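# Carry the paper-filled crate onto the yellow-taped spot

## Task

Get the crate onto the area bounded by yellow tape so that it stands upright and lies wholly within the tape without touching or crossing it. Every piece of paper must still be inside the crate. The crate must not be toppled or left leaning. It must stay that way without the robot holding it.

## Robot and tools

ROBOT. A Hello Robot Stretch 4 in simulation. It has one arm only. The parts are an omni-wheel base, a lift that slides up and down a mast, a telescoping arm that reaches forward, a wrist with yaw, pitch and roll, and a two-finger gripper. It stands about 1.6 m tall, and the base rim is within 0.23 m of the base origin. Loose objects may sometimes get a brief push from outside.

FRAMES. Base frame: origin on the floor under the base centre, x forward, y left, z up. hand_pose is reported in this frame and marks a point between the open fingertips; its printed value may be a little off. With all wrist joints at 0 the hand axes line up with the base axes. The odometry frame is the base frame as it was when the scene began.

execute_actions(actions, cameras). actions is a list holding one action, or an empty list to just read state and images. An action may have base, joints or both, plus optional pace and contact_limits. Alternatively it is just {"end_of_arm": "enable_torque"}, which re-powers any wrist or gripper motor that switched itself off, holding it where it is. All motions in an action start together and may finish at different times.
- base: exactly one key, each an offset from where the base last reported itself. translate_m: straight drive in metres, forward positive, -2 to 2. strafe_m: sideways in metres, left positive, -2 to 2. rotate_rad: turn in place in radians, counter-clockwise (left) positive, -3.2 to 3.2.
- joints: absolute targets by name. lift_m 0 to 1.2 (m); arm_m 0 to 0.55 (m, extension); wrist_yaw_rad -1.134 to 4.276 (0 forward, positive left, 3.14 stowed back, over 3.4 the arm may block it); wrist_pitch_rad -1.117 to 4.259 (0 level, 1.57 pointing down); wrist_roll_rad -1.117 to 4.259 (0 fingers level, positive clockwise seen from behind); gripper_m -0.038 to 0.141 (fingertip gap in m; negative presses the tips together). Tolerances for done: 0.004 for lift, arm, gripper; 0.02 yaw and roll; 0.05 pitch. Targets outside a joint range are clipped and flagged; other bad values or unknown keys reject the whole call.
- pace: "slow", "default", "fast" or "max". Base speed tops out at 0.1, 0.3, 0.4, 0.6 m/s and 1, 2, 3, 4 rad/s respectively, reduced when the lift is above 0.2 (to 0.3 m/s and 1 rad/s at 1.2).
- contact_limits: only arm_m, 0 (gentlest) to 0.75 (firmest), default 0.5.
- cameras: list from head_camera, head_left_camera, head_right_camera, wrist_camera, all; omitted or null gives all, [] gives none.
A joint or base left out of an action may still be driving toward its earlier target. If a result reports a stop, later motion calls in the same reply are skipped. Example: {"base": {"translate_m": 0.3}, "joints": {"gripper_m": 0.05}, "pace": "fast"}. To unfold the wrist at the start, send lift_m 0.4 with wrist_yaw_rad 0.

wait(seconds): 0 to 10; commands nothing and returns state and images. zoom_image(camera, region): region [x0, y0, x1, y1] pixels of that camera's latest full image, at most 504 by 504. read_manual(section): licence texts only. finished_scene(scene): pass the current scene number; ends it irreversibly once the robot has held its last command, and reports success.

RESULTS. base_status and joint_status give each motion's ending: done (for the base, wheels turned the commanded amount even if slipping); off_target (resting away from target, maybe still pushing); contact_stop_at_<key> (blocked; that part then goes slack, a lift can sink, a base can roll); limit_stop_at_<name>, e.g. own_body (self-collision guard) or tilt (leaning over 6 degrees, lift, arm and wheels slack until upright); time_out; torque_fault (a wrist or gripper motor overloaded and went limp until enable_torque). on_its_own lists what happened uncommanded; its held at value is the target held, not the position. lidar_m: 12 distances in m, 30-degree sectors starting straight ahead going counter-clockwise (4th left, 7th behind, 10th right); - means nothing seen or closer than 0.25 m; it sees from about 0.15 m up and misses glass and thin legs. wrist_depth_mm: 7 by 7 grid of depths, 100 to 2000 mm, from top left. base_odometry counts wheel rotation; if turned_by_wheels and turned_by_imu disagree by over about 0.1 rad, something was hit or slipped. base_tilt in degrees, forward and right positive, with a fixed bias up to about 1.5. motor_effort in percent of maximum, positive toward higher joint values, peak in brackets; for wheel_0, wheel_1, wheel_2 positive turns the base right. A load in a level gripper shifts wrist_pitch_rad effort away from 0.

GRIPPING. Command gripper_m below the object's width; further below squeezes harder and pulls it toward the wrist by up to a third of the difference. Reading and done do not prove a grasp; a firm squeeze shows in gripper_m effort. Tips pressed on a surface may stick; lift to free them. Tilting the gripper up while rolled can trigger own_body stops.

AVOID. Turning or driving with over 1 kg held and arm_m above 0.2, especially fast; steady hard pushes or pulls, particularly high up or with high contact limits; holding more than about 2 kg in a level gripper; pressing the gripper into things with base or arm moves (torque_fault). Drops, slams, hard hits and spilling the paper hurt the outcome. Leave the crate resting on its own, upright and fully within the tape, before ending the scene.

Each tool is called as a command line: name --argument value for each argument, lists and objects as JSON in quotes; but a table of rows of numbers goes row by row, as --pt "numbers of a row", without its own name.

## Session

execute_actions --actions '[]'

Scene clock: 0.00 s.
base_odometry: x=+0.000 y=+0.000 heading=+0.000 (m, m, rad; odometry frame)
turned_by_wheels: +0.000 (rad since the last result)
turned_by_imu: +0.000 (rad since the last result)
base_tilt: forward=-0.8 right=+0.1 (deg)
lidar_m: 2.89 2.79 2.10 2.10 1.99 1.36 0.99 0.93 0.99 1.34 2.07 2.12
base_status: not commanded
joint_positions: lift_m=+0.226 arm_m=+0.003 wrist_yaw_rad=+3.115 wrist_pitch_rad=+0.018 wrist_roll_rad=+0.010 gripper_m=+0.057
joint_status: not commanded
motor_effort: lift_m=+19 arm_m=+0 wrist_yaw_rad=+0 wrist_pitch_rad=-2 wrist_roll_rad=-2 gripper_m=-3 wheel_0=+0 wheel_1=+0 wheel_2=+0 (%)
hand_pose: x=-0.1126 y=+0.0952 z=+0.3987 quat_wxyz=(+0.014, -0.009, +0.005, +1.000) (m; base frame)
wrist_depth_mm: - 136 1160 1336 1576 1983 - / - 136 1160 1336 1576 1983 - / - 129 217 1336 1618 1921 - / 112 134 281 1336 1576 1983 - / 878 991 1160 1336 1618 1921 - / 904 1008 211 1281 1537 1808 1983 / 891 946 1042 1078 189 1229 1205
pictures: head_camera, head_left_camera, head_right_camera, wrist_camera
Images, in order (width x height): head_camera 420x560, head_left_camera 420x672, head_right_camera 420x672, wrist_camera 616x392.

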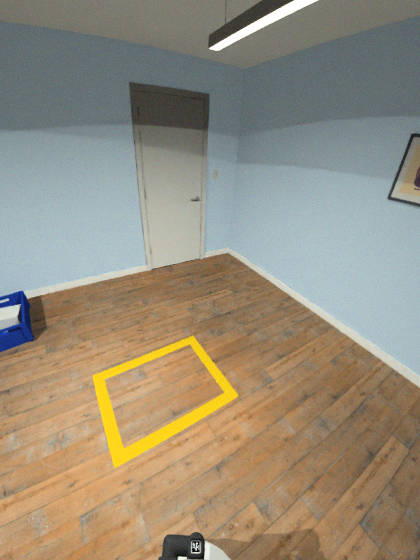

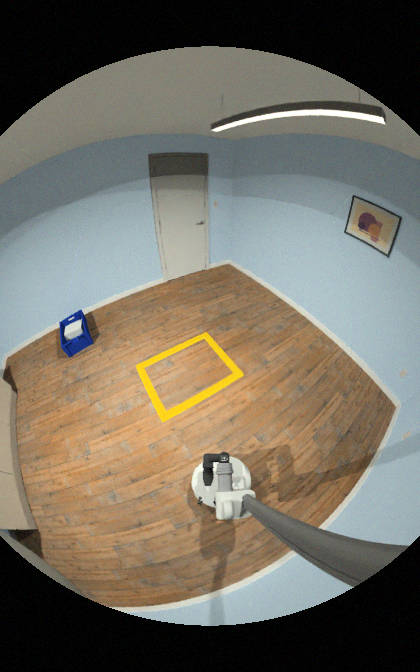

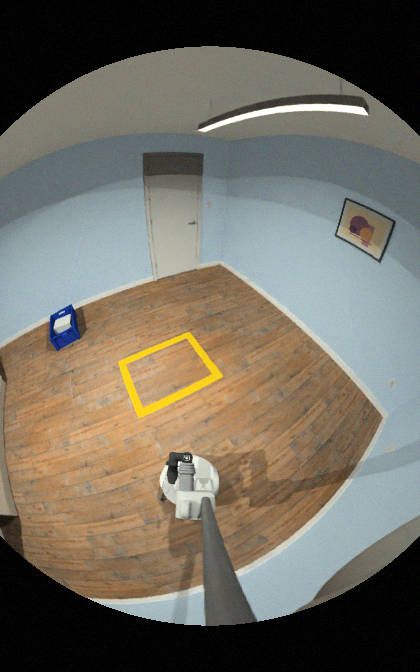

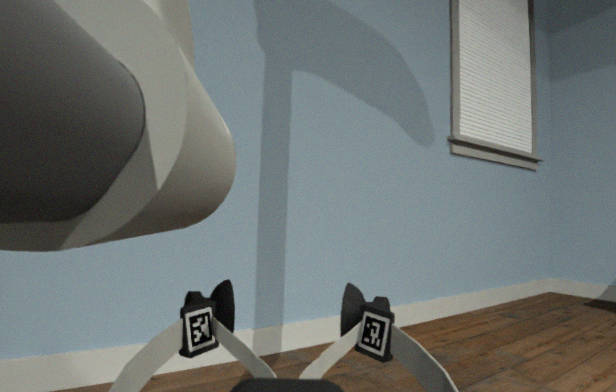

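execute_actions --actions '[{"base":{"rotate_rad":0.95},"joints":{"lift_m":0.4,"wrist_yaw_rad":0,"wrist_pitch_rad":0.8},"pace":"fast"}]' --cameras '[]'

execute_actions --actions '[{"base":{"translate_m":1.3},"pace":"fast"}]'

Scene clock: 3.27 s.
base_odometry: x=+0.000 y=+0.000 heading=+0.950 (m, m, rad; odometry frame)
turned_by_wheels: +0.950 (rad since the last result)
turned_by_imu: +0.936 (rad since the last result)
base_tilt: forward=-0.8 right=+0.1 (deg)
lidar_m: 2.09 2.16 1.99 1.52 1.02 0.93 0.96 1.25 2.07 2.09 2.71 2.77
base_status: done
joint_positions: lift_m=+0.400 arm_m=+0.003 wrist_yaw_rad=+0.000 wrist_pitch_rad=+0.801 wrist_roll_rad=+0.010 gripper_m=+0.057
joint_status: all done
motor_effort: lift_m=+21(21) arm_m=+0(0) wrist_yaw_rad=-2(8) wrist_pitch_rad=-3(2) wrist_roll_rad=-1(1) gripper_m=-2(3) wheel_0=+1(8) wheel_1=+2(5) wheel_2=+1(6) (%)
hand_pose: x=+0.3742 y=-0.0873 z=+0.3708 quat_wxyz=(+0.921, +0.005, +0.390, -0.002) (m; base frame)
wrist_depth_mm: 1464 1499 1499 1618 1618 1708 1863 / 1160 1160 1205 1229 1255 1308 1366 / 931 960 976 1008 1025 1042 1078 / 788 809 831 842 854 878 891 / 691 699 715 723 741 750 768 / 609 627 212 640 640 654 668 / 549 544 549 564 189 591 597
pictures: none
No camera images: the call's "cameras" was empty. Leave "cameras" out to get every camera's image.

Scene clock: 7.87 s.
base_odometry: x=+0.756 y=+1.058 heading=+0.950 (m, m, rad; odometry frame)
turned_by_wheels: +0.000 (rad since the last result)
turned_by_imu: -0.002 (rad since the last result)
base_tilt: forward=-0.8 right=+0.0 (deg)
lidar_m: 0.82 1.63 1.49 1.52 2.31 2.12 2.16 2.79 2.62 2.52 1.72 0.82
base_status: done
joint_positions: lift_m=+0.400 arm_m=+0.003 wrist_yaw_rad=+0.000 wrist_pitch_rad=+0.801 wrist_roll_rad=+0.010 gripper_m=+0.057
joint_status: not commanded
motor_effort: lift_m=+20(21) arm_m=+0(0) wrist_yaw_rad=+0(2) wrist_pitch_rad=-2(3) wrist_roll_rad=-1(1) gripper_m=-4(4) wheel_0=+0(5) wheel_1=+0(7) wheel_2=+0(10) (%)
hand_pose: x=+0.3741 y=-0.0874 z=+0.3709 quat_wxyz=(+0.921, +0.005, +0.390, -0.002) (m; base frame)
wrist_depth_mm: 1430 1464 1464 1118 1118 1182 1098 / 1138 1160 854 946 991 1229 1160 / 931 946 750 715 960 1042 1078 / 798 809 809 788 831 878 904 / 691 707 715 732 741 750 759 / 609 615 212 640 634 661 661 / 549 544 549 564 189 597 597
pictures: head_camera, head_left_camera, head_right_camera, wrist_camera
camera_calibration (this result's frames):
wrist_camera: T_world_to_cam=[[-0.008651, -0.998927, 0.045487, -0.111505], [-0.691787, -0.0268676, -0.721601, 0.589439], [0.722049, -0.0377099, -0.690813, 0.207853], [0, 0, 0, 1]] pos_world=[0.256722, -0.0877104, 0.573999]
Images, in order (width x height): head_camera 420x560, head_left_camera 420x672, head_right_camera 420x672, wrist_camera 616x392.

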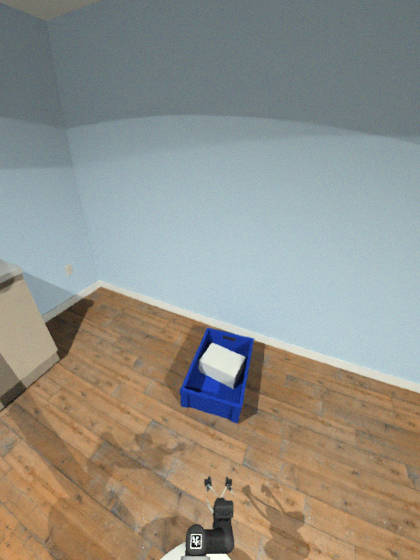

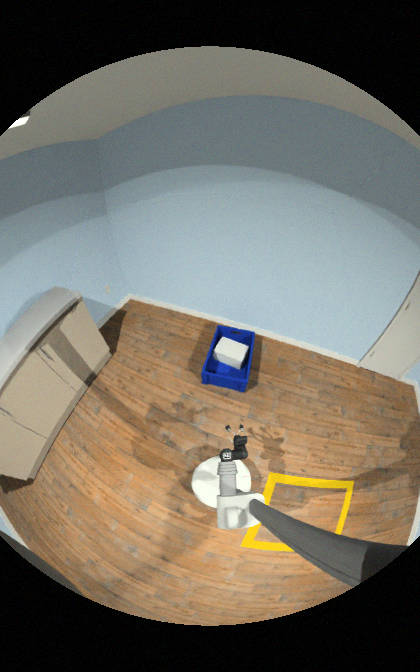

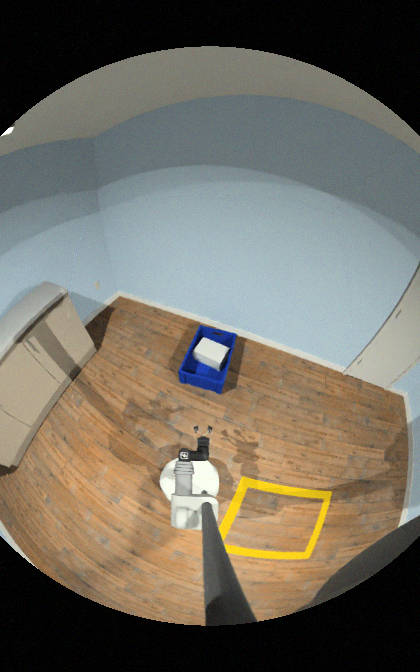

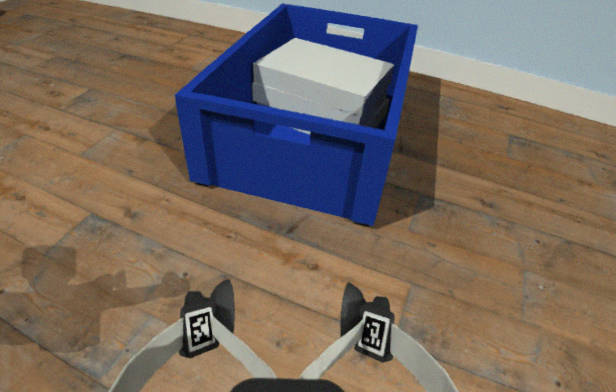

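execute_actions --actions '[{"base":{"rotate_rad":-0.28},"joints":{"lift_m":0.07,"wrist_pitch_rad":0,"wrist_roll_rad":1.57,"gripper_m":0.04},"pace":"fast"}]' --cameras '[]'

execute_actions --actions '[{"base":{"strafe_m":0.26},"joints":{"arm_m":0.2},"pace":"fast"}]' --cameras '["head_camera","wrist_camera"]'

Scene clock: 10.77 s.
base_odometry: x=+0.756 y=+1.058 heading=+0.670 (m, m, rad; odometry frame)
turned_by_wheels: -0.280 (rad since the last result)
turned_by_imu: -0.277 (rad since the last result)
base_tilt: forward=-0.8 right=+0.1 (deg)
lidar_m: 0.80 0.85 1.50 1.48 1.64 2.17 2.12 2.34 2.62 2.60 1.99 1.61
base_status: done
joint_positions: lift_m=+0.070 arm_m=+0.003 wrist_yaw_rad=+0.000 wrist_pitch_rad=+0.003 wrist_roll_rad=+1.570 gripper_m=+0.040
joint_status: all done
motor_effort: lift_m=+17(18) arm_m=+0(0) wrist_yaw_rad=-1(1) wrist_pitch_rad=-7(6) wrist_roll_rad=-1(9) gripper_m=-6(5) wheel_0=+0(4) wheel_1=-1(2) wheel_2=+1(8) (%)
hand_pose: x=+0.4619 y=-0.0874 z=+0.2476 quat_wxyz=(+0.708, +0.707, +0.001, -0.001) (m; base frame)
wrist_depth_mm: 1281 1308 1281 1336 1008 512 364 / 1308 1308 1336 1336 991 508 366 / 1336 1336 1336 1366 960 508 364 / 1336 1366 1397 1366 946 500 362 / 1366 1366 1397 1397 866 492 355 / 1397 1397 213 621 580 484 349 / 1397 1397 1397 597 179 473 343
pictures: none
No camera images: the call's "cameras" was empty. Leave "cameras" out to get every camera's image.

Scene clock: 12.63 s.
base_odometry: x=+0.594 y=+1.261 heading=+0.670 (m, m, rad; odometry frame)
turned_by_wheels: +0.000 (rad since the last result)
turned_by_imu: +0.000 (rad since the last result)
base_tilt: forward=-0.8 right=+0.0 (deg)
lidar_m: 0.81 1.78 1.23 1.23 1.35 2.11 2.10 2.32 2.89 2.88 2.07 0.84
base_status: done
joint_positions: lift_m=+0.070 arm_m=+0.199 wrist_yaw_rad=+0.000 wrist_pitch_rad=+0.002 wrist_roll_rad=+1.570 gripper_m=+0.040
joint_status: all done
motor_effort: lift_m=+17(18) arm_m=+7(7) wrist_yaw_rad=+0(0) wrist_pitch_rad=-4(5) wrist_roll_rad=-1(1) gripper_m=-5(4) wheel_0=+0(11) wheel_1=+1(11) wheel_2=+1(0) (%)
hand_pose: x=+0.6581 y=-0.0873 z=+0.2477 quat_wxyz=(+0.707, +0.707, +0.001, -0.001) (m; base frame)
wrist_depth_mm: 1138 1138 1138 1160 991 508 364 / 1138 1160 1160 1182 397 418 364 / 1182 1182 1182 1182 410 413 362 / 1182 1205 1205 976 410 413 359 / 1205 1229 1229 976 410 410 353 / 1229 1255 213 931 404 410 347 / 1255 1229 1281 399 179 407 347
pictures: head_camera, wrist_camera
camera_calibration (this result's frames):
wrist_camera: T_world_to_cam=[[-0.0408299, -0.036722, -0.998491, 0.260448], [0.0366304, 0.998598, -0.0382238, 0.137908], [0.998494, -0.0381358, -0.0394275, -0.4256], [0, 0, 0, 1]] pos_world=[0.430541, -0.144381, 0.248546]
Images, in order (width x height): head_camera 420x560, wrist_camera 616x392.

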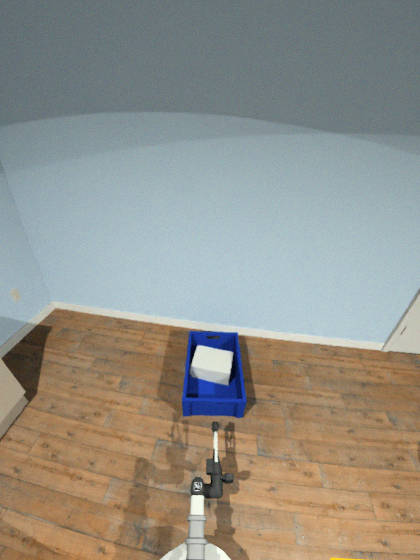

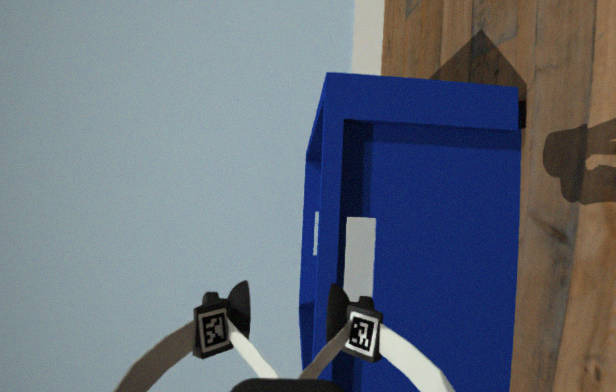

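execute_actions --actions '[{"base":{"translate_m":0.1},"joints":{"lift_m":0.028}}]' --cameras '["wrist_camera"]'

execute_actions --actions '[{"joints":{"arm_m":0.3},"pace":"slow","contact_limits":{"arm_m":0.2}}]' --cameras '["head_camera","wrist_camera"]'

Scene clock: 14.67 s.
base_odometry: x=+0.673 y=+1.324 heading=+0.670 (m, m, rad; odometry frame)
turned_by_wheels: +0.000 (rad since the last result)
turned_by_imu: -0.001 (rad since the last result)
base_tilt: forward=-0.8 right=+0.1 (deg)
lidar_m: 0.71 1.69 1.23 1.20 1.34 2.22 2.17 2.41 2.89 2.89 1.96 0.75
base_status: done
joint_positions: lift_m=+0.028 arm_m=+0.199 wrist_yaw_rad=+0.000 wrist_pitch_rad=+0.002 wrist_roll_rad=+1.570 gripper_m=+0.040
joint_status: all done
motor_effort: lift_m=+17(18) arm_m=+7(8) wrist_yaw_rad=+0(1) wrist_pitch_rad=-4(4) wrist_roll_rad=+0(0) gripper_m=-3(5) wheel_0=+0(6) wheel_1=+0(5) wheel_2=+0(7) (%)
hand_pose: x=+0.6581 y=-0.0874 z=+0.2058 quat_wxyz=(+0.707, +0.707, +0.001, -0.001) (m; base frame)
wrist_depth_mm: 1042 1042 1060 1042 442 370 309 / 1042 1060 1078 290 294 296 297 / 1078 1078 1078 306 309 310 301 / 1078 1098 1098 304 307 309 297 / 1118 1118 1118 554 306 307 294 / 1118 1138 213 285 304 307 296 / 1160 1160 1160 283 179 307 291
pictures: wrist_camera
camera_calibration (this result's frames):
wrist_camera: T_world_to_cam=[[-0.0408334, -0.0367183, -0.998491, 0.218572], [0.0367267, 0.998594, -0.038224, 0.136269], [0.998491, -0.0382321, -0.0394274, -0.427261], [0, 0, 0, 1]] pos_world=[0.430536, -0.144387, 0.206605]
Images, in order (width x height): wrist_camera 616x392.

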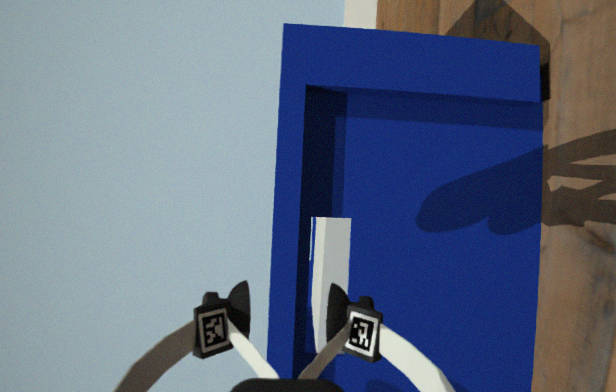

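Scene clock: 16.50 s.
base_odometry: x=+0.673 y=+1.324 heading=+0.670 (m, m, rad; odometry frame)
turned_by_wheels: +0.000 (rad since the last result)
turned_by_imu: -0.001 (rad since the last result)
base_tilt: forward=-0.8 right=+0.0 (deg)
lidar_m: 0.72 1.68 1.23 1.20 1.32 2.22 2.18 2.41 2.91 2.89 1.93 0.75
base_status: not commanded
joint_positions: lift_m=+0.028 arm_m=+0.278 wrist_yaw_rad=-0.002 wrist_pitch_rad=+0.003 wrist_roll_rad=+1.570 gripper_m=+0.040
joint_status: arm_m contact_stop (moved +0.079 of +0.101)
on_its_own: arm_m is slack since a contact_stop (your +0.300 is given up)
motor_effort: lift_m=+17(17) arm_m=+0(16) wrist_yaw_rad=+6(20) wrist_pitch_rad=-6(11) wrist_roll_rad=-2(3) gripper_m=-5(4) wheel_0=+1(4) wheel_1=+0(3) wheel_2=-2(9) (%)
contact_limits: arm_m 0.2
hand_pose: x=+0.7368 y=-0.0880 z=+0.2056 quat_wxyz=(+0.707, +0.707, +0.000, -0.002) (m; base frame)
wrist_depth_mm: 960 976 991 219 220 223 224 / 991 991 991 235 236 238 240 / 991 1008 1008 233 236 237 239 / 1008 1025 1025 232 234 236 238 / 1042 1025 1060 231 233 235 237 / 1025 1042 213 213 232 234 235 / 1060 1060 1078 211 181 233 235
pictures: head_camera, wrist_camera
camera_calibration (this result's frames):
wrist_camera: T_world_to_cam=[[-0.0413918, -0.0360783, -0.998491, 0.222093], [0.0388939, 0.998532, -0.0376921, 0.132291], [0.998386, -0.0403954, -0.0399279, -0.50592], [0, 0, 0, 1]] pos_world=[0.509151, -0.14452, 0.206544]
Images, in order (width x height): head_camera 420x560, wrist_camera 616x392.

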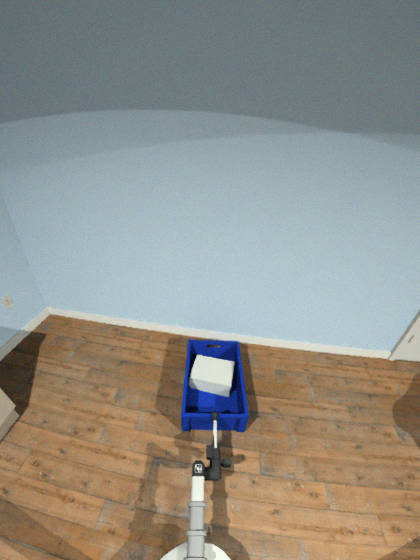

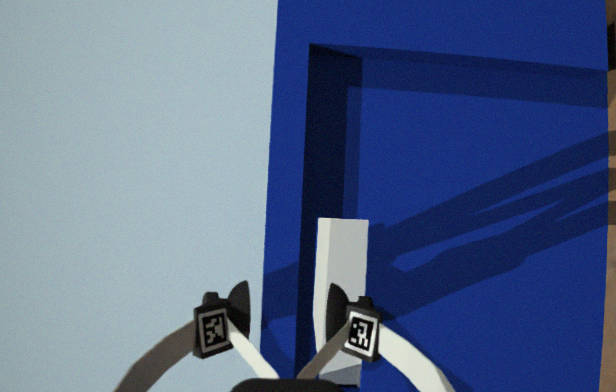

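execute_actions --actions '[{"joints":{"lift_m":0.04,"gripper_m":0.02,"arm_m":0.272}}]' --cameras '[]'

execute_actions --actions '[{"joints":{"arm_m":0.3},"pace":"slow","contact_limits":{"arm_m":0.2}}]' --cameras '["wrist_camera"]'

Scene clock: 17.97 s.
base_odometry: x=+0.673 y=+1.324 heading=+0.670 (m, m, rad; odometry frame)
turned_by_wheels: +0.000 (rad since the last result)
turned_by_imu: +0.000 (rad since the last result)
base_tilt: forward=-0.8 right=+0.1 (deg)
lidar_m: 0.71 1.68 1.22 1.19 1.32 2.21 2.21 2.40 2.92 2.89 1.95 0.74
base_status: not commanded
joint_positions: lift_m=+0.040 arm_m=+0.273 wrist_yaw_rad=+0.000 wrist_pitch_rad=+0.008 wrist_roll_rad=+1.570 gripper_m=+0.020
joint_status: all done
motor_effort: lift_m=+22(22) arm_m=-7(7) wrist_yaw_rad=-1(7) wrist_pitch_rad=-23(22) wrist_roll_rad=-3(2) gripper_m=-11(10) wheel_0=+0(1) wheel_1=+0(0) wheel_2=-1(2) (%)
hand_pose: x=+0.7328 y=-0.0873 z=+0.2155 quat_wxyz=(+0.707, +0.707, +0.003, -0.003) (m; base frame)
wrist_depth_mm: 960 976 991 223 224 228 229 / 976 976 1008 239 241 244 246 / 991 1008 1025 238 239 243 245 / 1008 1008 1025 236 239 241 244 / 1025 1042 1042 236 238 240 243 / 1042 1042 1042 216 236 238 241 / 1078 1060 1098 215 179 237 240
pictures: none
No camera images: the call's "cameras" was empty. Leave "cameras" out to get every camera's image.

Scene clock: 19.30 s.
base_odometry: x=+0.673 y=+1.324 heading=+0.670 (m, m, rad; odometry frame)
turned_by_wheels: +0.000 (rad since the last result)
turned_by_imu: +0.000 (rad since the last result)
base_tilt: forward=-0.9 right=+0.1 (deg)
lidar_m: 0.72 1.67 1.23 1.21 1.32 2.23 2.19 2.43 2.90 2.89 1.96 0.73
base_status: not commanded
joint_positions: lift_m=+0.040 arm_m=+0.298 wrist_yaw_rad=-0.002 wrist_pitch_rad=+0.009 wrist_roll_rad=+1.570 gripper_m=+0.020
joint_status: all done
on_its_own: wrist_pitch_rad is at rest, and its effort (-24) is outside its rest range (-23 to +23)
motor_effort: lift_m=+22(22) arm_m=+9(9) wrist_yaw_rad=+6(5) wrist_pitch_rad=-24(25) wrist_roll_rad=-2(2) gripper_m=-6(7) wheel_0=+0(0) wheel_1=+0(1) wheel_2=-2(2) (%)
contact_limits: arm_m 0.2
hand_pose: x=+0.7576 y=-0.0880 z=+0.2153 quat_wxyz=(+0.707, +0.707, +0.003, -0.004) (m; base frame)
wrist_depth_mm: 946 960 960 199 203 203 205 / 960 960 976 214 216 220 221 / 960 976 1008 213 215 218 220 / 991 991 1008 212 213 217 219 / 991 1008 1025 211 214 215 218 / 1008 1025 1025 202 212 214 216 / 1025 1042 1060 190 183 213 216
pictures: wrist_camera
camera_calibration (this result's frames):
wrist_camera: T_world_to_cam=[[-0.0479773, -0.0360668, -0.998197, 0.237524], [0.0386117, 0.998534, -0.0379348, 0.132105], [0.998102, -0.0403621, -0.0465144, -0.524603], [0, 0, 0, 1]] pos_world=[0.529902, -0.144518, 0.217705]
Images, in order (width x height): wrist_camera 616x392.

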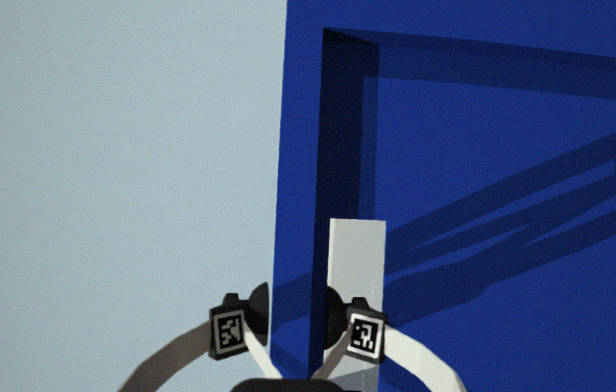

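execute_actions --actions '[{"joints":{"lift_m":0.034,"gripper_m":-0.038}}]' --cameras '[]'

execute_actions --actions '[{"base":{"translate_m":-0.5},"pace":"slow"}]'

Scene clock: 21.07 s.
base_odometry: x=+0.673 y=+1.324 heading=+0.670 (m, m, rad; odometry frame)
turned_by_wheels: +0.000 (rad since the last result)
turned_by_imu: +0.000 (rad since the last result)
base_tilt: forward=-0.9 right=+0.1 (deg)
lidar_m: 0.70 1.66 1.23 1.20 1.33 2.23 2.18 2.41 2.91 2.88 1.95 0.75
base_status: not commanded
joint_positions: lift_m=+0.034 arm_m=+0.300 wrist_yaw_rad=+0.006 wrist_pitch_rad=+0.007 wrist_roll_rad=+1.570 gripper_m=-0.037
joint_status: all done
on_its_own: wrist_yaw_rad is at rest, and its effort (-17) is outside its rest range (-13 to +13)
motor_effort: lift_m=+18(20) arm_m=+1(9) wrist_yaw_rad=-17(16) wrist_pitch_rad=-18(24) wrist_roll_rad=-3(2) gripper_m=-28(28) wheel_0=-4(5) wheel_1=-2(2) wheel_2=+6(6) (%)
hand_pose: x=+0.7597 y=-0.0858 z=+0.2103 quat_wxyz=(+0.707, +0.707, +0.004, +0.000) (m; base frame)
wrist_depth_mm: 931 946 960 184 200 193 192 / 946 960 960 200 202 204 206 / 960 976 991 200 202 204 205 / 991 991 1008 181 200 202 204 / 991 1008 1025 180 201 202 204 / 1025 1025 202 193 199 202 203 / 1042 151 189 179 170 201 202
pictures: none
No camera images: the call's "cameras" was empty. Leave "cameras" out to get every camera's image.

Scene clock: 27.33 s.
base_odometry: x=+0.281 y=+1.013 heading=+0.671 (m, m, rad; odometry frame)
turned_by_wheels: +0.000 (rad since the last result)
turned_by_imu: +0.001 (rad since the last result)
base_tilt: forward=-0.8 right=+0.0 (deg)
lidar_m: 0.70 1.66 1.29 1.27 1.38 1.71 1.70 1.88 2.84 2.79 2.53 0.75
base_status: done
joint_positions: lift_m=+0.034 arm_m=+0.300 wrist_yaw_rad=+0.007 wrist_pitch_rad=+0.007 wrist_roll_rad=+1.570 gripper_m=-0.037
joint_status: not commanded
on_its_own: wrist_yaw_rad is at rest, and its effort (-21) is outside its rest range (-13 to +13)
motor_effort: lift_m=+18(18) arm_m=+1(1) wrist_yaw_rad=-21(23) wrist_pitch_rad=-18(17) wrist_roll_rad=-3(1) gripper_m=-30(26) wheel_0=-2(7) wheel_1=-3(5) wheel_2=+8(10) (%)
hand_pose: x=+0.7599 y=-0.0853 z=+0.2103 quat_wxyz=(+0.707, +0.707, +0.005, +0.000) (m; base frame)
wrist_depth_mm: 1430 1397 1430 185 200 193 192 / 1430 1430 1464 200 202 205 207 / 1430 1464 1499 200 202 204 206 / 1464 1499 1499 181 200 204 205 / 1499 1499 1537 181 201 202 203 / 1499 1537 202 193 200 201 204 / 1537 151 189 179 170 201 202
pictures: head_camera, head_left_camera, head_right_camera, wrist_camera
camera_calibration (this result's frames):
wrist_camera: T_world_to_cam=[[-0.045324, -0.0364924, -0.998306, 0.230711], [0.0294561, 0.998849, -0.0378496, 0.136123], [0.998538, -0.0311217, -0.0441969, -0.527096], [0, 0, 0, 1]] pos_world=[0.532773, -0.143951, 0.212177]
Images, in order (width x height): head_camera 420x560, head_left_camera 420x672, head_right_camera 420x672, wrist_camera 616x392.

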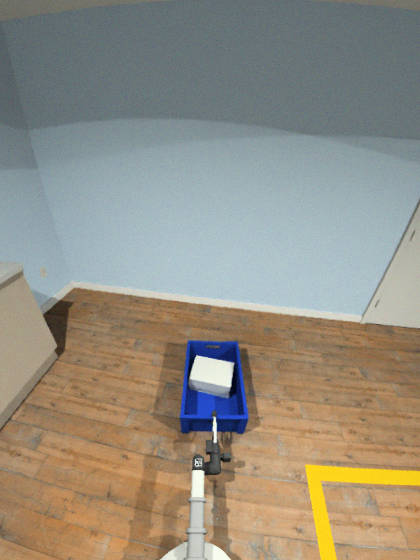

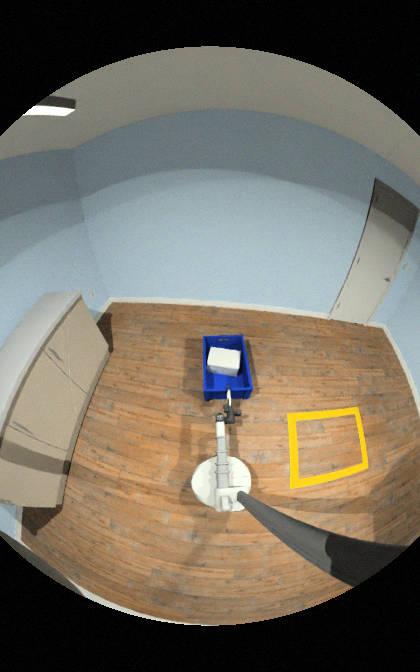

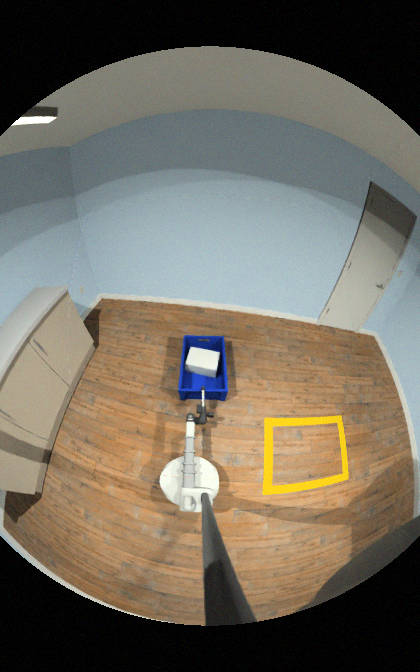

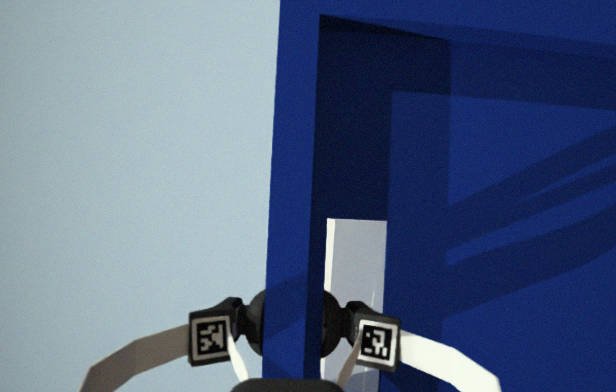

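execute_actions --actions '[{"base":{"rotate_rad":0.3},"joints":{"arm_m":0.0},"pace":"slow"}]' --cameras '["head_camera"]'

Scene clock: 31.77 s.
base_odometry: x=+0.281 y=+1.013 heading=+0.970 (m, m, rad; odometry frame)
turned_by_wheels: +0.300 (rad since the last result)
turned_by_imu: +0.292 (rad since the last result)
base_tilt: forward=-0.9 right=+0.2 (deg)
lidar_m: 0.50 1.39 1.27 1.30 1.83 1.69 1.72 2.26 2.79 2.89 2.16 0.45
base_status: done
joint_positions: lift_m=+0.034 arm_m=+0.058 wrist_yaw_rad=-0.002 wrist_pitch_rad=+0.007 wrist_roll_rad=+1.570 gripper_m=-0.037
joint_status: arm_m limit_stop_at_own_body (moved -0.242 of -0.300)
joint sent to its limit — the command would take arm_m past its lower limit, so that joint was sent only as far as its limit.
on_its_own: lift_m is slack since a limit_stop_at_own_body; arm_m is slack since a limit_stop_at_own_body (your +0.000 is given up)
motor_effort: lift_m=+19(19) arm_m=+0(13) wrist_yaw_rad=+6(40) wrist_pitch_rad=-18(19) wrist_roll_rad=-2(3) gripper_m=-23(29) wheel_0=-2(18) wheel_1=-1(11) wheel_2=-2(11) (%)
hand_pose: x=+0.5168 y=-0.0879 z=+0.2102 quat_wxyz=(+0.707, +0.707, +0.002, -0.003) (m; base frame)
wrist_depth_mm: 1537 1576 1576 123 138 138 - / 1661 1661 1661 129 145 145 146 / 1708 1708 1756 136 153 154 154 / 1863 1863 1863 146 163 164 166 / 1983 1983 - 156 179 175 176 / - - - 168 187 188 190 / - 153 180 179 171 198 204
pictures: head_camera
Images, in order (width x height): head_camera 420x560.

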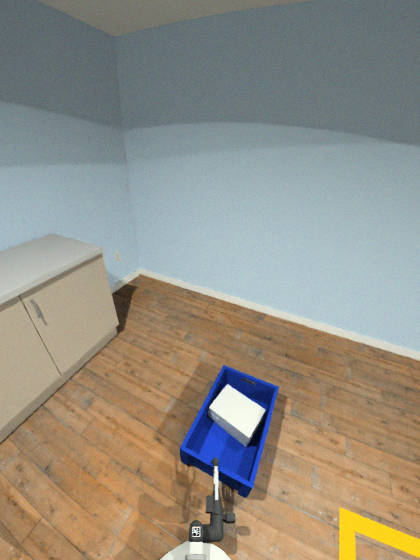

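execute_actions --actions '[{"base":{"rotate_rad":-0.446},"joints":{"arm_m":0.12,"lift_m":0.034,"wrist_yaw_rad":0.3},"pace":"slow"}]' --cameras '["head_camera"]'

execute_actions --actions '[{"base":{"strafe_m":-0.2},"joints":{"wrist_yaw_rad":0.7},"pace":"slow"}]' --cameras '["head_camera"]'

Scene clock: 34.40 s.
base_odometry: x=+0.281 y=+1.013 heading=+0.525 (m, m, rad; odometry frame)
turned_by_wheels: -0.445 (rad since the last result)
turned_by_imu: -0.439 (rad since the last result)
base_tilt: forward=-0.8 right=+0.2 (deg)
lidar_m: 0.46 0.48 1.35 1.26 1.33 1.79 1.70 1.79 2.44 2.78 2.90 0.56
base_status: done
joint_positions: lift_m=+0.034 arm_m=+0.118 wrist_yaw_rad=+0.303 wrist_pitch_rad=+0.004 wrist_roll_rad=+1.572 gripper_m=-0.038
joint_status: all done
motor_effort: lift_m=+19(18) arm_m=+12(13) wrist_yaw_rad=-7(63) wrist_pitch_rad=-10(19) wrist_roll_rad=-8(15) gripper_m=-18(23) wheel_0=+8(17) wheel_1=+2(9) wheel_2=-2(5) (%)
hand_pose: x=+0.5903 y=+0.0025 z=+0.2110 quat_wxyz=(+0.699, +0.699, +0.108, +0.105) (m; base frame)
wrist_depth_mm: 1499 1537 1499 131 132 134 - / 1537 1576 1618 132 134 135 135 / 1618 1661 1661 133 151 153 154 / 1708 1661 1708 133 152 154 154 / 1756 1756 1756 134 153 154 155 / 1863 1808 1808 135 154 155 156 / 1863 1921 175 135 156 156 -
pictures: head_camera
Images, in order (width x height): head_camera 420x560.

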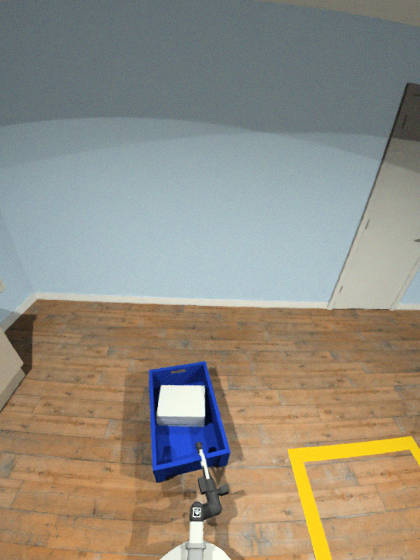

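Scene clock: 37.53 s.
base_odometry: x=+0.381 y=+0.840 heading=+0.526 (m, m, rad; odometry frame)
turned_by_wheels: +0.001 (rad since the last result)
turned_by_imu: +0.001 (rad since the last result)
base_tilt: forward=-0.9 right=+0.1 (deg)
lidar_m: 0.54 0.50 1.55 1.46 1.53 1.78 1.70 1.75 2.42 2.61 2.71 2.11
base_status: done
joint_positions: lift_m=+0.034 arm_m=+0.119 wrist_yaw_rad=+0.711 wrist_pitch_rad=+0.005 wrist_roll_rad=+1.571 gripper_m=-0.037
joint_status: all done
on_its_own: wrist_yaw_rad is at rest, and its effort (-30) is outside its rest range (-13 to +13)
motor_effort: lift_m=+19(19) arm_m=+6(12) wrist_yaw_rad=-30(64) wrist_pitch_rad=-12(12) wrist_roll_rad=-3(9) gripper_m=-17(18) wheel_0=+8(11) wheel_1=+1(5) wheel_2=+7(14) (%)
hand_pose: x=+0.5656 y=+0.1219 z=+0.2109 quat_wxyz=(+0.664, +0.662, +0.248, +0.244) (m; base frame)
wrist_depth_mm: 1537 1537 1576 123 124 124 - / 1708 1661 1661 127 128 129 - / 1863 1863 1863 133 150 151 152 / - - - 139 156 158 159 / - - - 145 163 164 165 / - - - 152 170 172 173 / - - 173 156 172 179 -
pictures: head_camera
Images, in order (width x height): head_camera 420x560.

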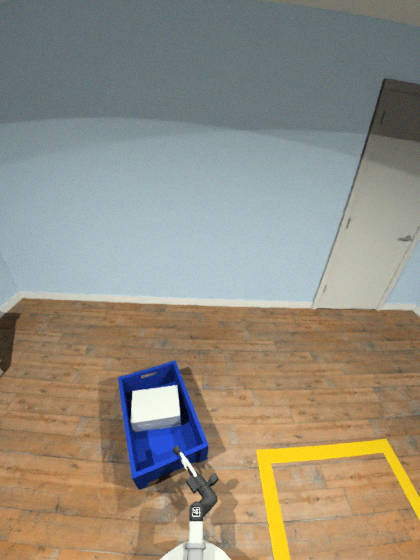

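execute_actions --actions '[{"base":{"strafe_m":-0.3},"joints":{"wrist_yaw_rad":1.0},"pace":"slow"}]' --cameras '["head_camera"]'

execute_actions --actions '[{"base":{"strafe_m":-0.45},"joints":{"wrist_yaw_rad":1.57},"pace":"slow"}]' --cameras '["head_camera","head_left_camera"]'

Scene clock: 42.17 s.
base_odometry: x=+0.532 y=+0.581 heading=+0.527 (m, m, rad; odometry frame)
turned_by_wheels: +0.001 (rad since the last result)
turned_by_imu: +0.002 (rad since the last result)
base_tilt: forward=-0.9 right=+0.0 (deg)
lidar_m: 0.56 0.41 0.77 1.75 1.85 1.79 1.70 1.78 2.41 2.31 2.40 2.10
base_status: done
joint_positions: lift_m=+0.034 arm_m=+0.120 wrist_yaw_rad=+1.009 wrist_pitch_rad=+0.007 wrist_roll_rad=+1.570 gripper_m=-0.037
joint_status: all done
on_its_own: wrist_yaw_rad is at rest, and its effort (-25) is outside its rest range (-13 to +13)
motor_effort: lift_m=+19(19) arm_m=+1(5) wrist_yaw_rad=-25(49) wrist_pitch_rad=-19(19) wrist_roll_rad=-1(4) gripper_m=-21(21) wheel_0=+10(12) wheel_1=+0(10) wheel_2=+8(6) (%)
hand_pose: x=+0.5184 y=+0.1976 z=+0.2101 quat_wxyz=(+0.621, +0.617, +0.344, +0.340) (m; base frame)
wrist_depth_mm: 1756 1808 1756 156 175 176 - / - - - 175 177 178 180 / - - - 161 179 181 182 / - - - 163 182 183 185 / - - - 166 186 186 188 / - - 1808 168 189 189 191 / - 1708 175 170 170 192 193
pictures: head_camera
Images, in order (width x height): head_camera 420x560.

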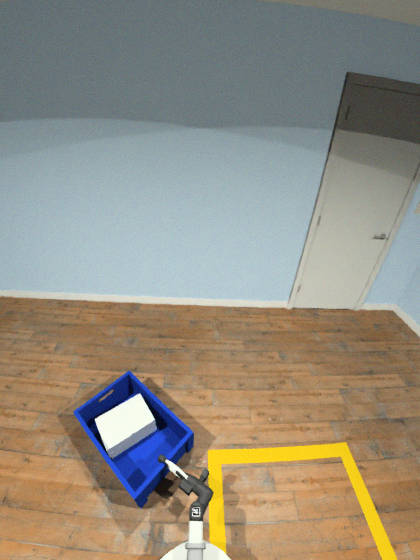

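Scene clock: 47.80 s.
base_odometry: x=+0.759 y=+0.193 heading=+0.529 (m, m, rad; odometry frame)
turned_by_wheels: +0.001 (rad since the last result)
turned_by_imu: +0.002 (rad since the last result)
base_tilt: forward=-0.8 right=+0.1 (deg)
lidar_m: 2.02 0.52 0.36 2.22 2.31 1.76 1.69 1.79 1.93 1.85 1.96 2.09
base_status: done
joint_positions: lift_m=+0.034 arm_m=+0.120 wrist_yaw_rad=+1.571 wrist_pitch_rad=+0.008 wrist_roll_rad=+1.570 gripper_m=-0.037
joint_status: all done
motor_effort: lift_m=+19(19) arm_m=-1(1) wrist_yaw_rad=-2(82) wrist_pitch_rad=-21(20) wrist_roll_rad=-2(1) gripper_m=-21(24) wheel_0=+11(13) wheel_1=-2(7) wheel_2=+6(7) (%)
hand_pose: x=+0.3784 y=+0.2885 z=+0.2100 quat_wxyz=(+0.502, +0.498, +0.502, +0.498) (m; base frame)
wrist_depth_mm: - - - 138 153 154 - / - - - 142 158 159 160 / - - - 147 164 165 166 / - - - 153 421 171 173 / - - - 159 455 178 179 / - - - 166 186 186 187 / - - 178 170 168 193 195
pictures: head_camera, head_left_camera
Images, in order (width x height): head_camera 420x560, head_left_camera 420x672.

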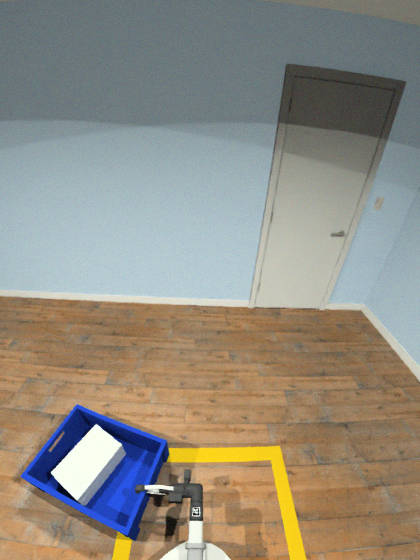

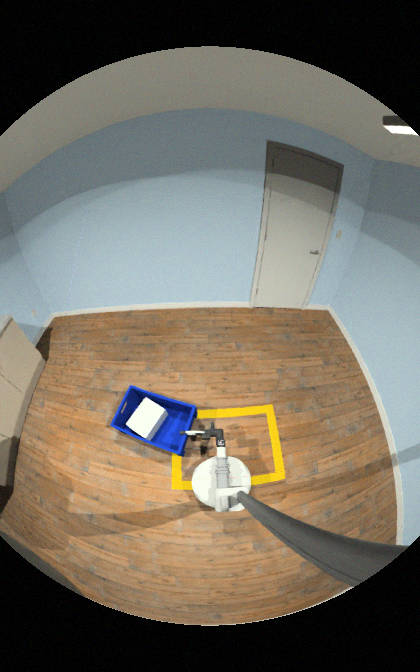

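execute_actions --actions '[{"base":{"strafe_m":-0.2},"joints":{"arm_m":0.07},"pace":"slow"}]' --cameras '[]'

execute_actions --actions '[{"base":{"translate_m":-0.12},"joints":{"wrist_yaw_rad":1.45},"pace":"slow"}]' --cameras '["head_left_camera"]'

execute_actions --actions '[{"base":{"strafe_m":-0.35},"joints":{"wrist_yaw_rad":1.57},"pace":"slow"}]' --cameras '["head_left_camera"]'

Scene clock: 51.73 s.
base_odometry: x=+0.860 y=+0.021 heading=+0.530 (m, m, rad; odometry frame)
turned_by_wheels: +0.001 (rad since the last result)
turned_by_imu: +0.001 (rad since the last result)
base_tilt: forward=-0.7 right=+0.1 (deg)
lidar_m: 2.01 0.47 0.31 2.41 2.42 1.75 1.70 1.80 1.74 1.64 1.74 2.10
base_status: done
joint_positions: lift_m=+0.034 arm_m=+0.072 wrist_yaw_rad=+1.572 wrist_pitch_rad=+0.008 wrist_roll_rad=+1.570 gripper_m=-0.037
joint_status: all done
motor_effort: lift_m=+19(19) arm_m=-9(12) wrist_yaw_rad=-5(17) wrist_pitch_rad=-22(21) wrist_roll_rad=+0(1) gripper_m=-22(25) wheel_0=+10(16) wheel_1=+0(7) wheel_2=+5(8) (%)
hand_pose: x=+0.3296 y=+0.2886 z=+0.2099 quat_wxyz=(+0.502, +0.498, +0.502, +0.498) (m; base frame)
wrist_depth_mm: - - - 147 163 165 - / - - - 151 167 168 169 / - - - 155 172 173 174 / - - - 158 421 178 178 / - - - 163 445 182 184 / - - - 167 187 188 189 / - - 176 170 170 192 195
pictures: none
No camera images: the call's "cameras" was empty. Leave "cameras" out to get every camera's image.

Scene clock: 54.20 s.
base_odometry: x=+0.756 y=-0.040 heading=+0.529 (m, m, rad; odometry frame)
turned_by_wheels: +0.000 (rad since the last result)
turned_by_imu: -0.001 (rad since the last result)
base_tilt: forward=-0.9 right=+0.1 (deg)
lidar_m: 0.58 0.36 0.34 2.43 2.21 1.68 1.58 1.65 1.72 1.65 1.73 2.21
base_status: done
joint_positions: lift_m=+0.034 arm_m=+0.071 wrist_yaw_rad=+1.440 wrist_pitch_rad=+0.008 wrist_roll_rad=+1.570 gripper_m=-0.037
joint_status: all done
on_its_own: wrist_yaw_rad is at rest, and its effort (+28) is outside its rest range (-13 to +13)
motor_effort: lift_m=+19(19) arm_m=-5(9) wrist_yaw_rad=+28(48) wrist_pitch_rad=-20(20) wrist_roll_rad=-2(3) gripper_m=-21(20) wheel_0=-1(10) wheel_1=-6(6) wheel_2=+3(8) (%)
hand_pose: x=+0.3660 y=+0.2747 z=+0.2100 quat_wxyz=(+0.534, +0.530, +0.468, +0.464) (m; base frame)
wrist_depth_mm: - - - 144 160 161 - / - - - 148 164 165 166 / - - - 152 169 170 171 / - - - 157 421 176 177 / - - - 162 449 181 182 / - - - 167 187 187 189 / - - 179 170 170 193 195
pictures: head_left_camera
Images, in order (width x height): head_left_camera 420x672.

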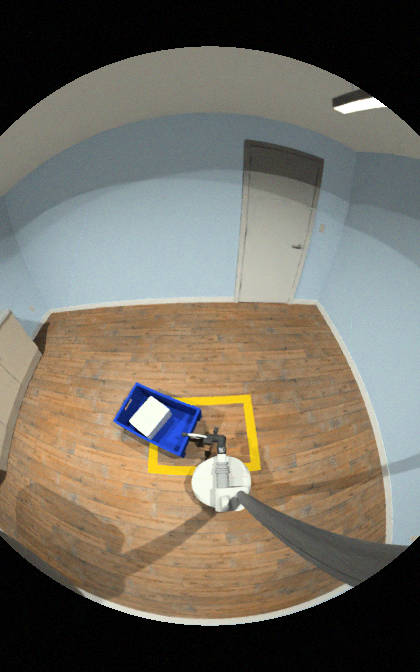

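Scene clock: 58.83 s.
base_odometry: x=+0.933 y=-0.342 heading=+0.531 (m, m, rad; odometry frame)
turned_by_wheels: +0.001 (rad since the last result)
turned_by_imu: +0.003 (rad since the last result)
base_tilt: forward=-0.7 right=-0.1 (deg)
lidar_m: 2.10 0.47 0.29 2.78 2.25 1.65 1.58 1.65 1.35 1.28 1.37 1.88
base_status: done
joint_positions: lift_m=+0.034 arm_m=+0.071 wrist_yaw_rad=+1.573 wrist_pitch_rad=+0.008 wrist_roll_rad=+1.570 gripper_m=-0.037
joint_status: all done
motor_effort: lift_m=+19(19) arm_m=-5(5) wrist_yaw_rad=-9(48) wrist_pitch_rad=-21(21) wrist_roll_rad=-2(1) gripper_m=-25(22) wheel_0=+12(12) wheel_1=-2(11) wheel_2=+6(9) (%)
hand_pose: x=+0.3286 y=+0.2887 z=+0.2099 quat_wxyz=(+0.502, +0.497, +0.502, +0.499) (m; base frame)
wrist_depth_mm: - - - 157 175 176 - / - - - 160 177 179 180 / - - - 178 180 181 182 / - - - 164 424 183 185 / - - - 166 188 186 188 / - - - 169 189 189 190 / - - 176 170 168 192 193
pictures: head_left_camera
Images, in order (width x height): head_left_camera 420x672.

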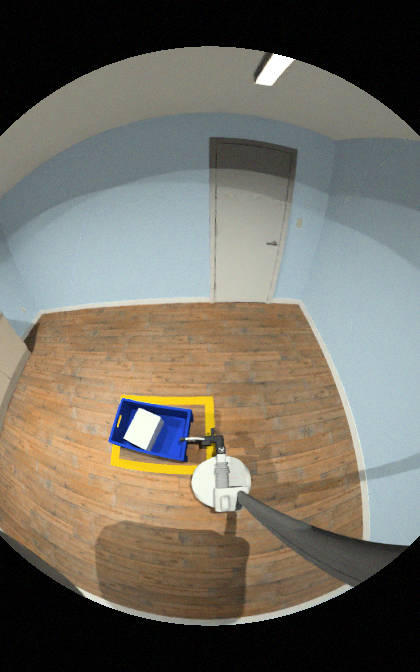

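execute_actions --actions '[{"base":{"strafe_m":-0.07},"joints":{"arm_m":0.105},"pace":"slow"}]' --cameras '["head_left_camera"]'

zoom_image --camera "head_left_camera" --region '[70,370,250,500]'

Scene clock: 61.07 s.
base_odometry: x=+0.969 y=-0.402 heading=+0.532 (m, m, rad; odometry frame)
turned_by_wheels: +0.001 (rad since the last result)
turned_by_imu: +0.001 (rad since the last result)
base_tilt: forward=-0.7 right=+0.1 (deg)
lidar_m: 2.12 0.36 0.31 0.80 2.25 1.65 1.59 1.66 1.26 1.22 1.30 1.81
base_status: done
joint_positions: lift_m=+0.034 arm_m=+0.104 wrist_yaw_rad=+1.575 wrist_pitch_rad=+0.008 wrist_roll_rad=+1.570 gripper_m=-0.037
joint_status: all done
on_its_own: wrist_yaw_rad is at rest, and its effort (-14) is outside its rest range (-13 to +13)
motor_effort: lift_m=+19(19) arm_m=+7(10) wrist_yaw_rad=-14(27) wrist_pitch_rad=-20(21) wrist_roll_rad=-2(3) gripper_m=-21(26) wheel_0=+11(18) wheel_1=-1(5) wheel_2=+6(5) (%)
hand_pose: x=+0.3607 y=+0.2889 z=+0.2099 quat_wxyz=(+0.501, +0.497, +0.503, +0.499) (m; base frame)
wrist_depth_mm: - - - 171 189 191 192 / - - - 187 189 191 193 / - - - 187 190 191 192 / - - - 170 191 191 192 / - - - 170 190 191 192 / - - - 170 190 191 192 / - - 176 170 167 190 193
pictures: head_left_camera
Images, in order (width x height): head_left_camera 420x672.

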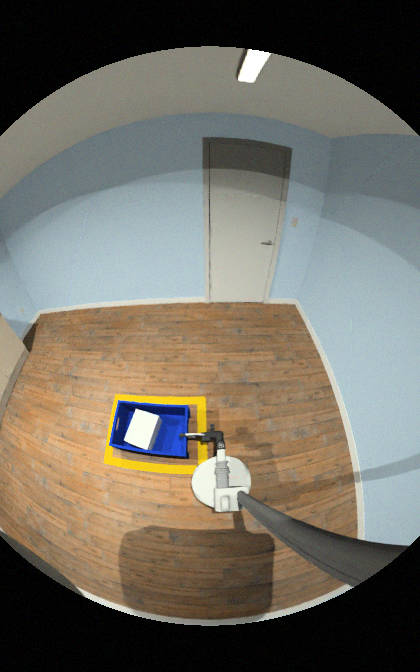

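Region (70, 370, 250, 500) of head_left_camera's 420x672 image, scaled by 2.800, with more detail than that image has.

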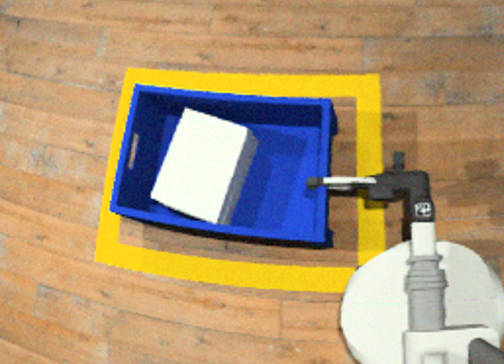

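execute_actions --actions '[{"joints":{"gripper_m":0.03,"lift_m":0.034}}]' --cameras '[]'

execute_actions --actions '[{"base":{"strafe_m":-0.15},"pace":"slow"}]' --cameras '["head_left_camera","wrist_camera"]'

Scene clock: 62.97 s.
base_odometry: x=+0.969 y=-0.402 heading=+0.531 (m, m, rad; odometry frame)
turned_by_wheels: -0.001 (rad since the last result)
turned_by_imu: -0.002 (rad since the last result)
base_tilt: forward=-0.8 right=+0.0 (deg)
lidar_m: 2.11 0.35 0.30 0.82 2.24 1.66 1.58 1.69 1.27 1.22 1.31 1.79
base_status: not commanded
joint_positions: lift_m=+0.034 arm_m=+0.104 wrist_yaw_rad=+1.570 wrist_pitch_rad=+0.003 wrist_roll_rad=+1.570 gripper_m=+0.030
joint_status: all done
motor_effort: lift_m=+19(18) arm_m=+7(7) wrist_yaw_rad=+1(20) wrist_pitch_rad=-6(21) wrist_roll_rad=-3(2) gripper_m=-6(22) wheel_0=+0(11) wheel_1=+0(1) wheel_2=-1(6) (%)
hand_pose: x=+0.3624 y=+0.2884 z=+0.2114 quat_wxyz=(+0.501, +0.499, +0.500, +0.499) (m; base frame)
wrist_depth_mm: - - - 195 196 198 199 / - - - 176 195 197 198 / - - - 176 195 196 198 / - - - 193 430 196 198 / - - - 193 196 196 197 / - - 207 192 194 195 196 / - - - 174 183 195 196
pictures: none
No camera images: the call's "cameras" was empty. Leave "cameras" out to get every camera's image.

Scene clock: 65.60 s.
base_odometry: x=+1.045 y=-0.531 heading=+0.532 (m, m, rad; odometry frame)
turned_by_wheels: +0.001 (rad since the last result)
turned_by_imu: +0.003 (rad since the last result)
base_tilt: forward=-0.8 right=+0.0 (deg)
lidar_m: 2.12 0.37 0.32 0.74 2.23 1.66 1.59 1.54 1.11 1.07 1.15 1.59
base_status: done
joint_positions: lift_m=+0.034 arm_m=+0.104 wrist_yaw_rad=+1.575 wrist_pitch_rad=+0.006 wrist_roll_rad=+1.570 gripper_m=+0.030
joint_status: not commanded
on_its_own: wrist_yaw_rad is at rest, and its effort (-16) is outside its rest range (-13 to +13)
motor_effort: lift_m=+19(19) arm_m=+6(7) wrist_yaw_rad=-16(16) wrist_pitch_rad=-16(19) wrist_roll_rad=-1(2) gripper_m=-11(13) wheel_0=+11(19) wheel_1=+0(4) wheel_2=+7(10) (%)
hand_pose: x=+0.3610 y=+0.2889 z=+0.2104 quat_wxyz=(+0.501, +0.497, +0.502, +0.500) (m; base frame)
wrist_depth_mm: - - - 210 213 214 216 / - - - 209 211 213 215 / - - - 208 211 212 213 / - - - 208 211 211 213 / - - - 206 209 210 211 / - - 207 188 208 208 211 / - - - 187 181 208 209
pictures: head_left_camera, wrist_camera
camera_calibration (this result's frames):
wrist_camera: T_world_to_cam=[[0.0368423, -0.0449287, -0.998311, 0.199143], [-0.998746, 0.0322244, -0.0383086, 0.424641], [0.0338911, 0.99847, -0.0436852, -0.0664167], [0, 0, 0, 1]] pos_world=[0.419023, 0.0615785, 0.212172]
Images, in order (width x height): head_left_camera 420x672, wrist_camera 616x392.

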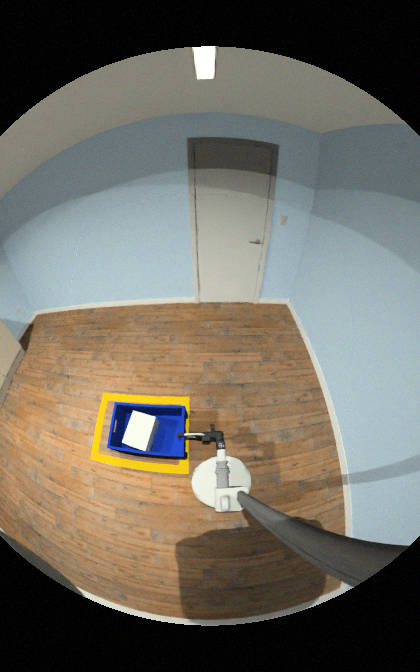

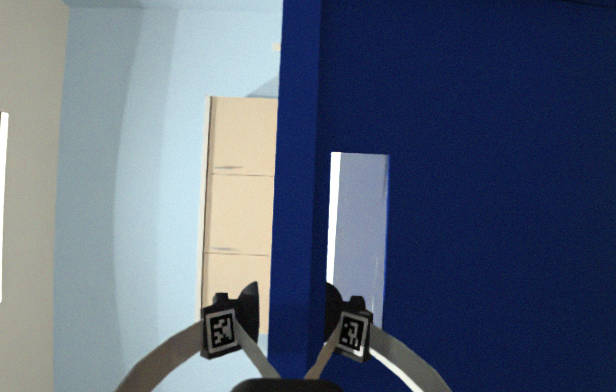

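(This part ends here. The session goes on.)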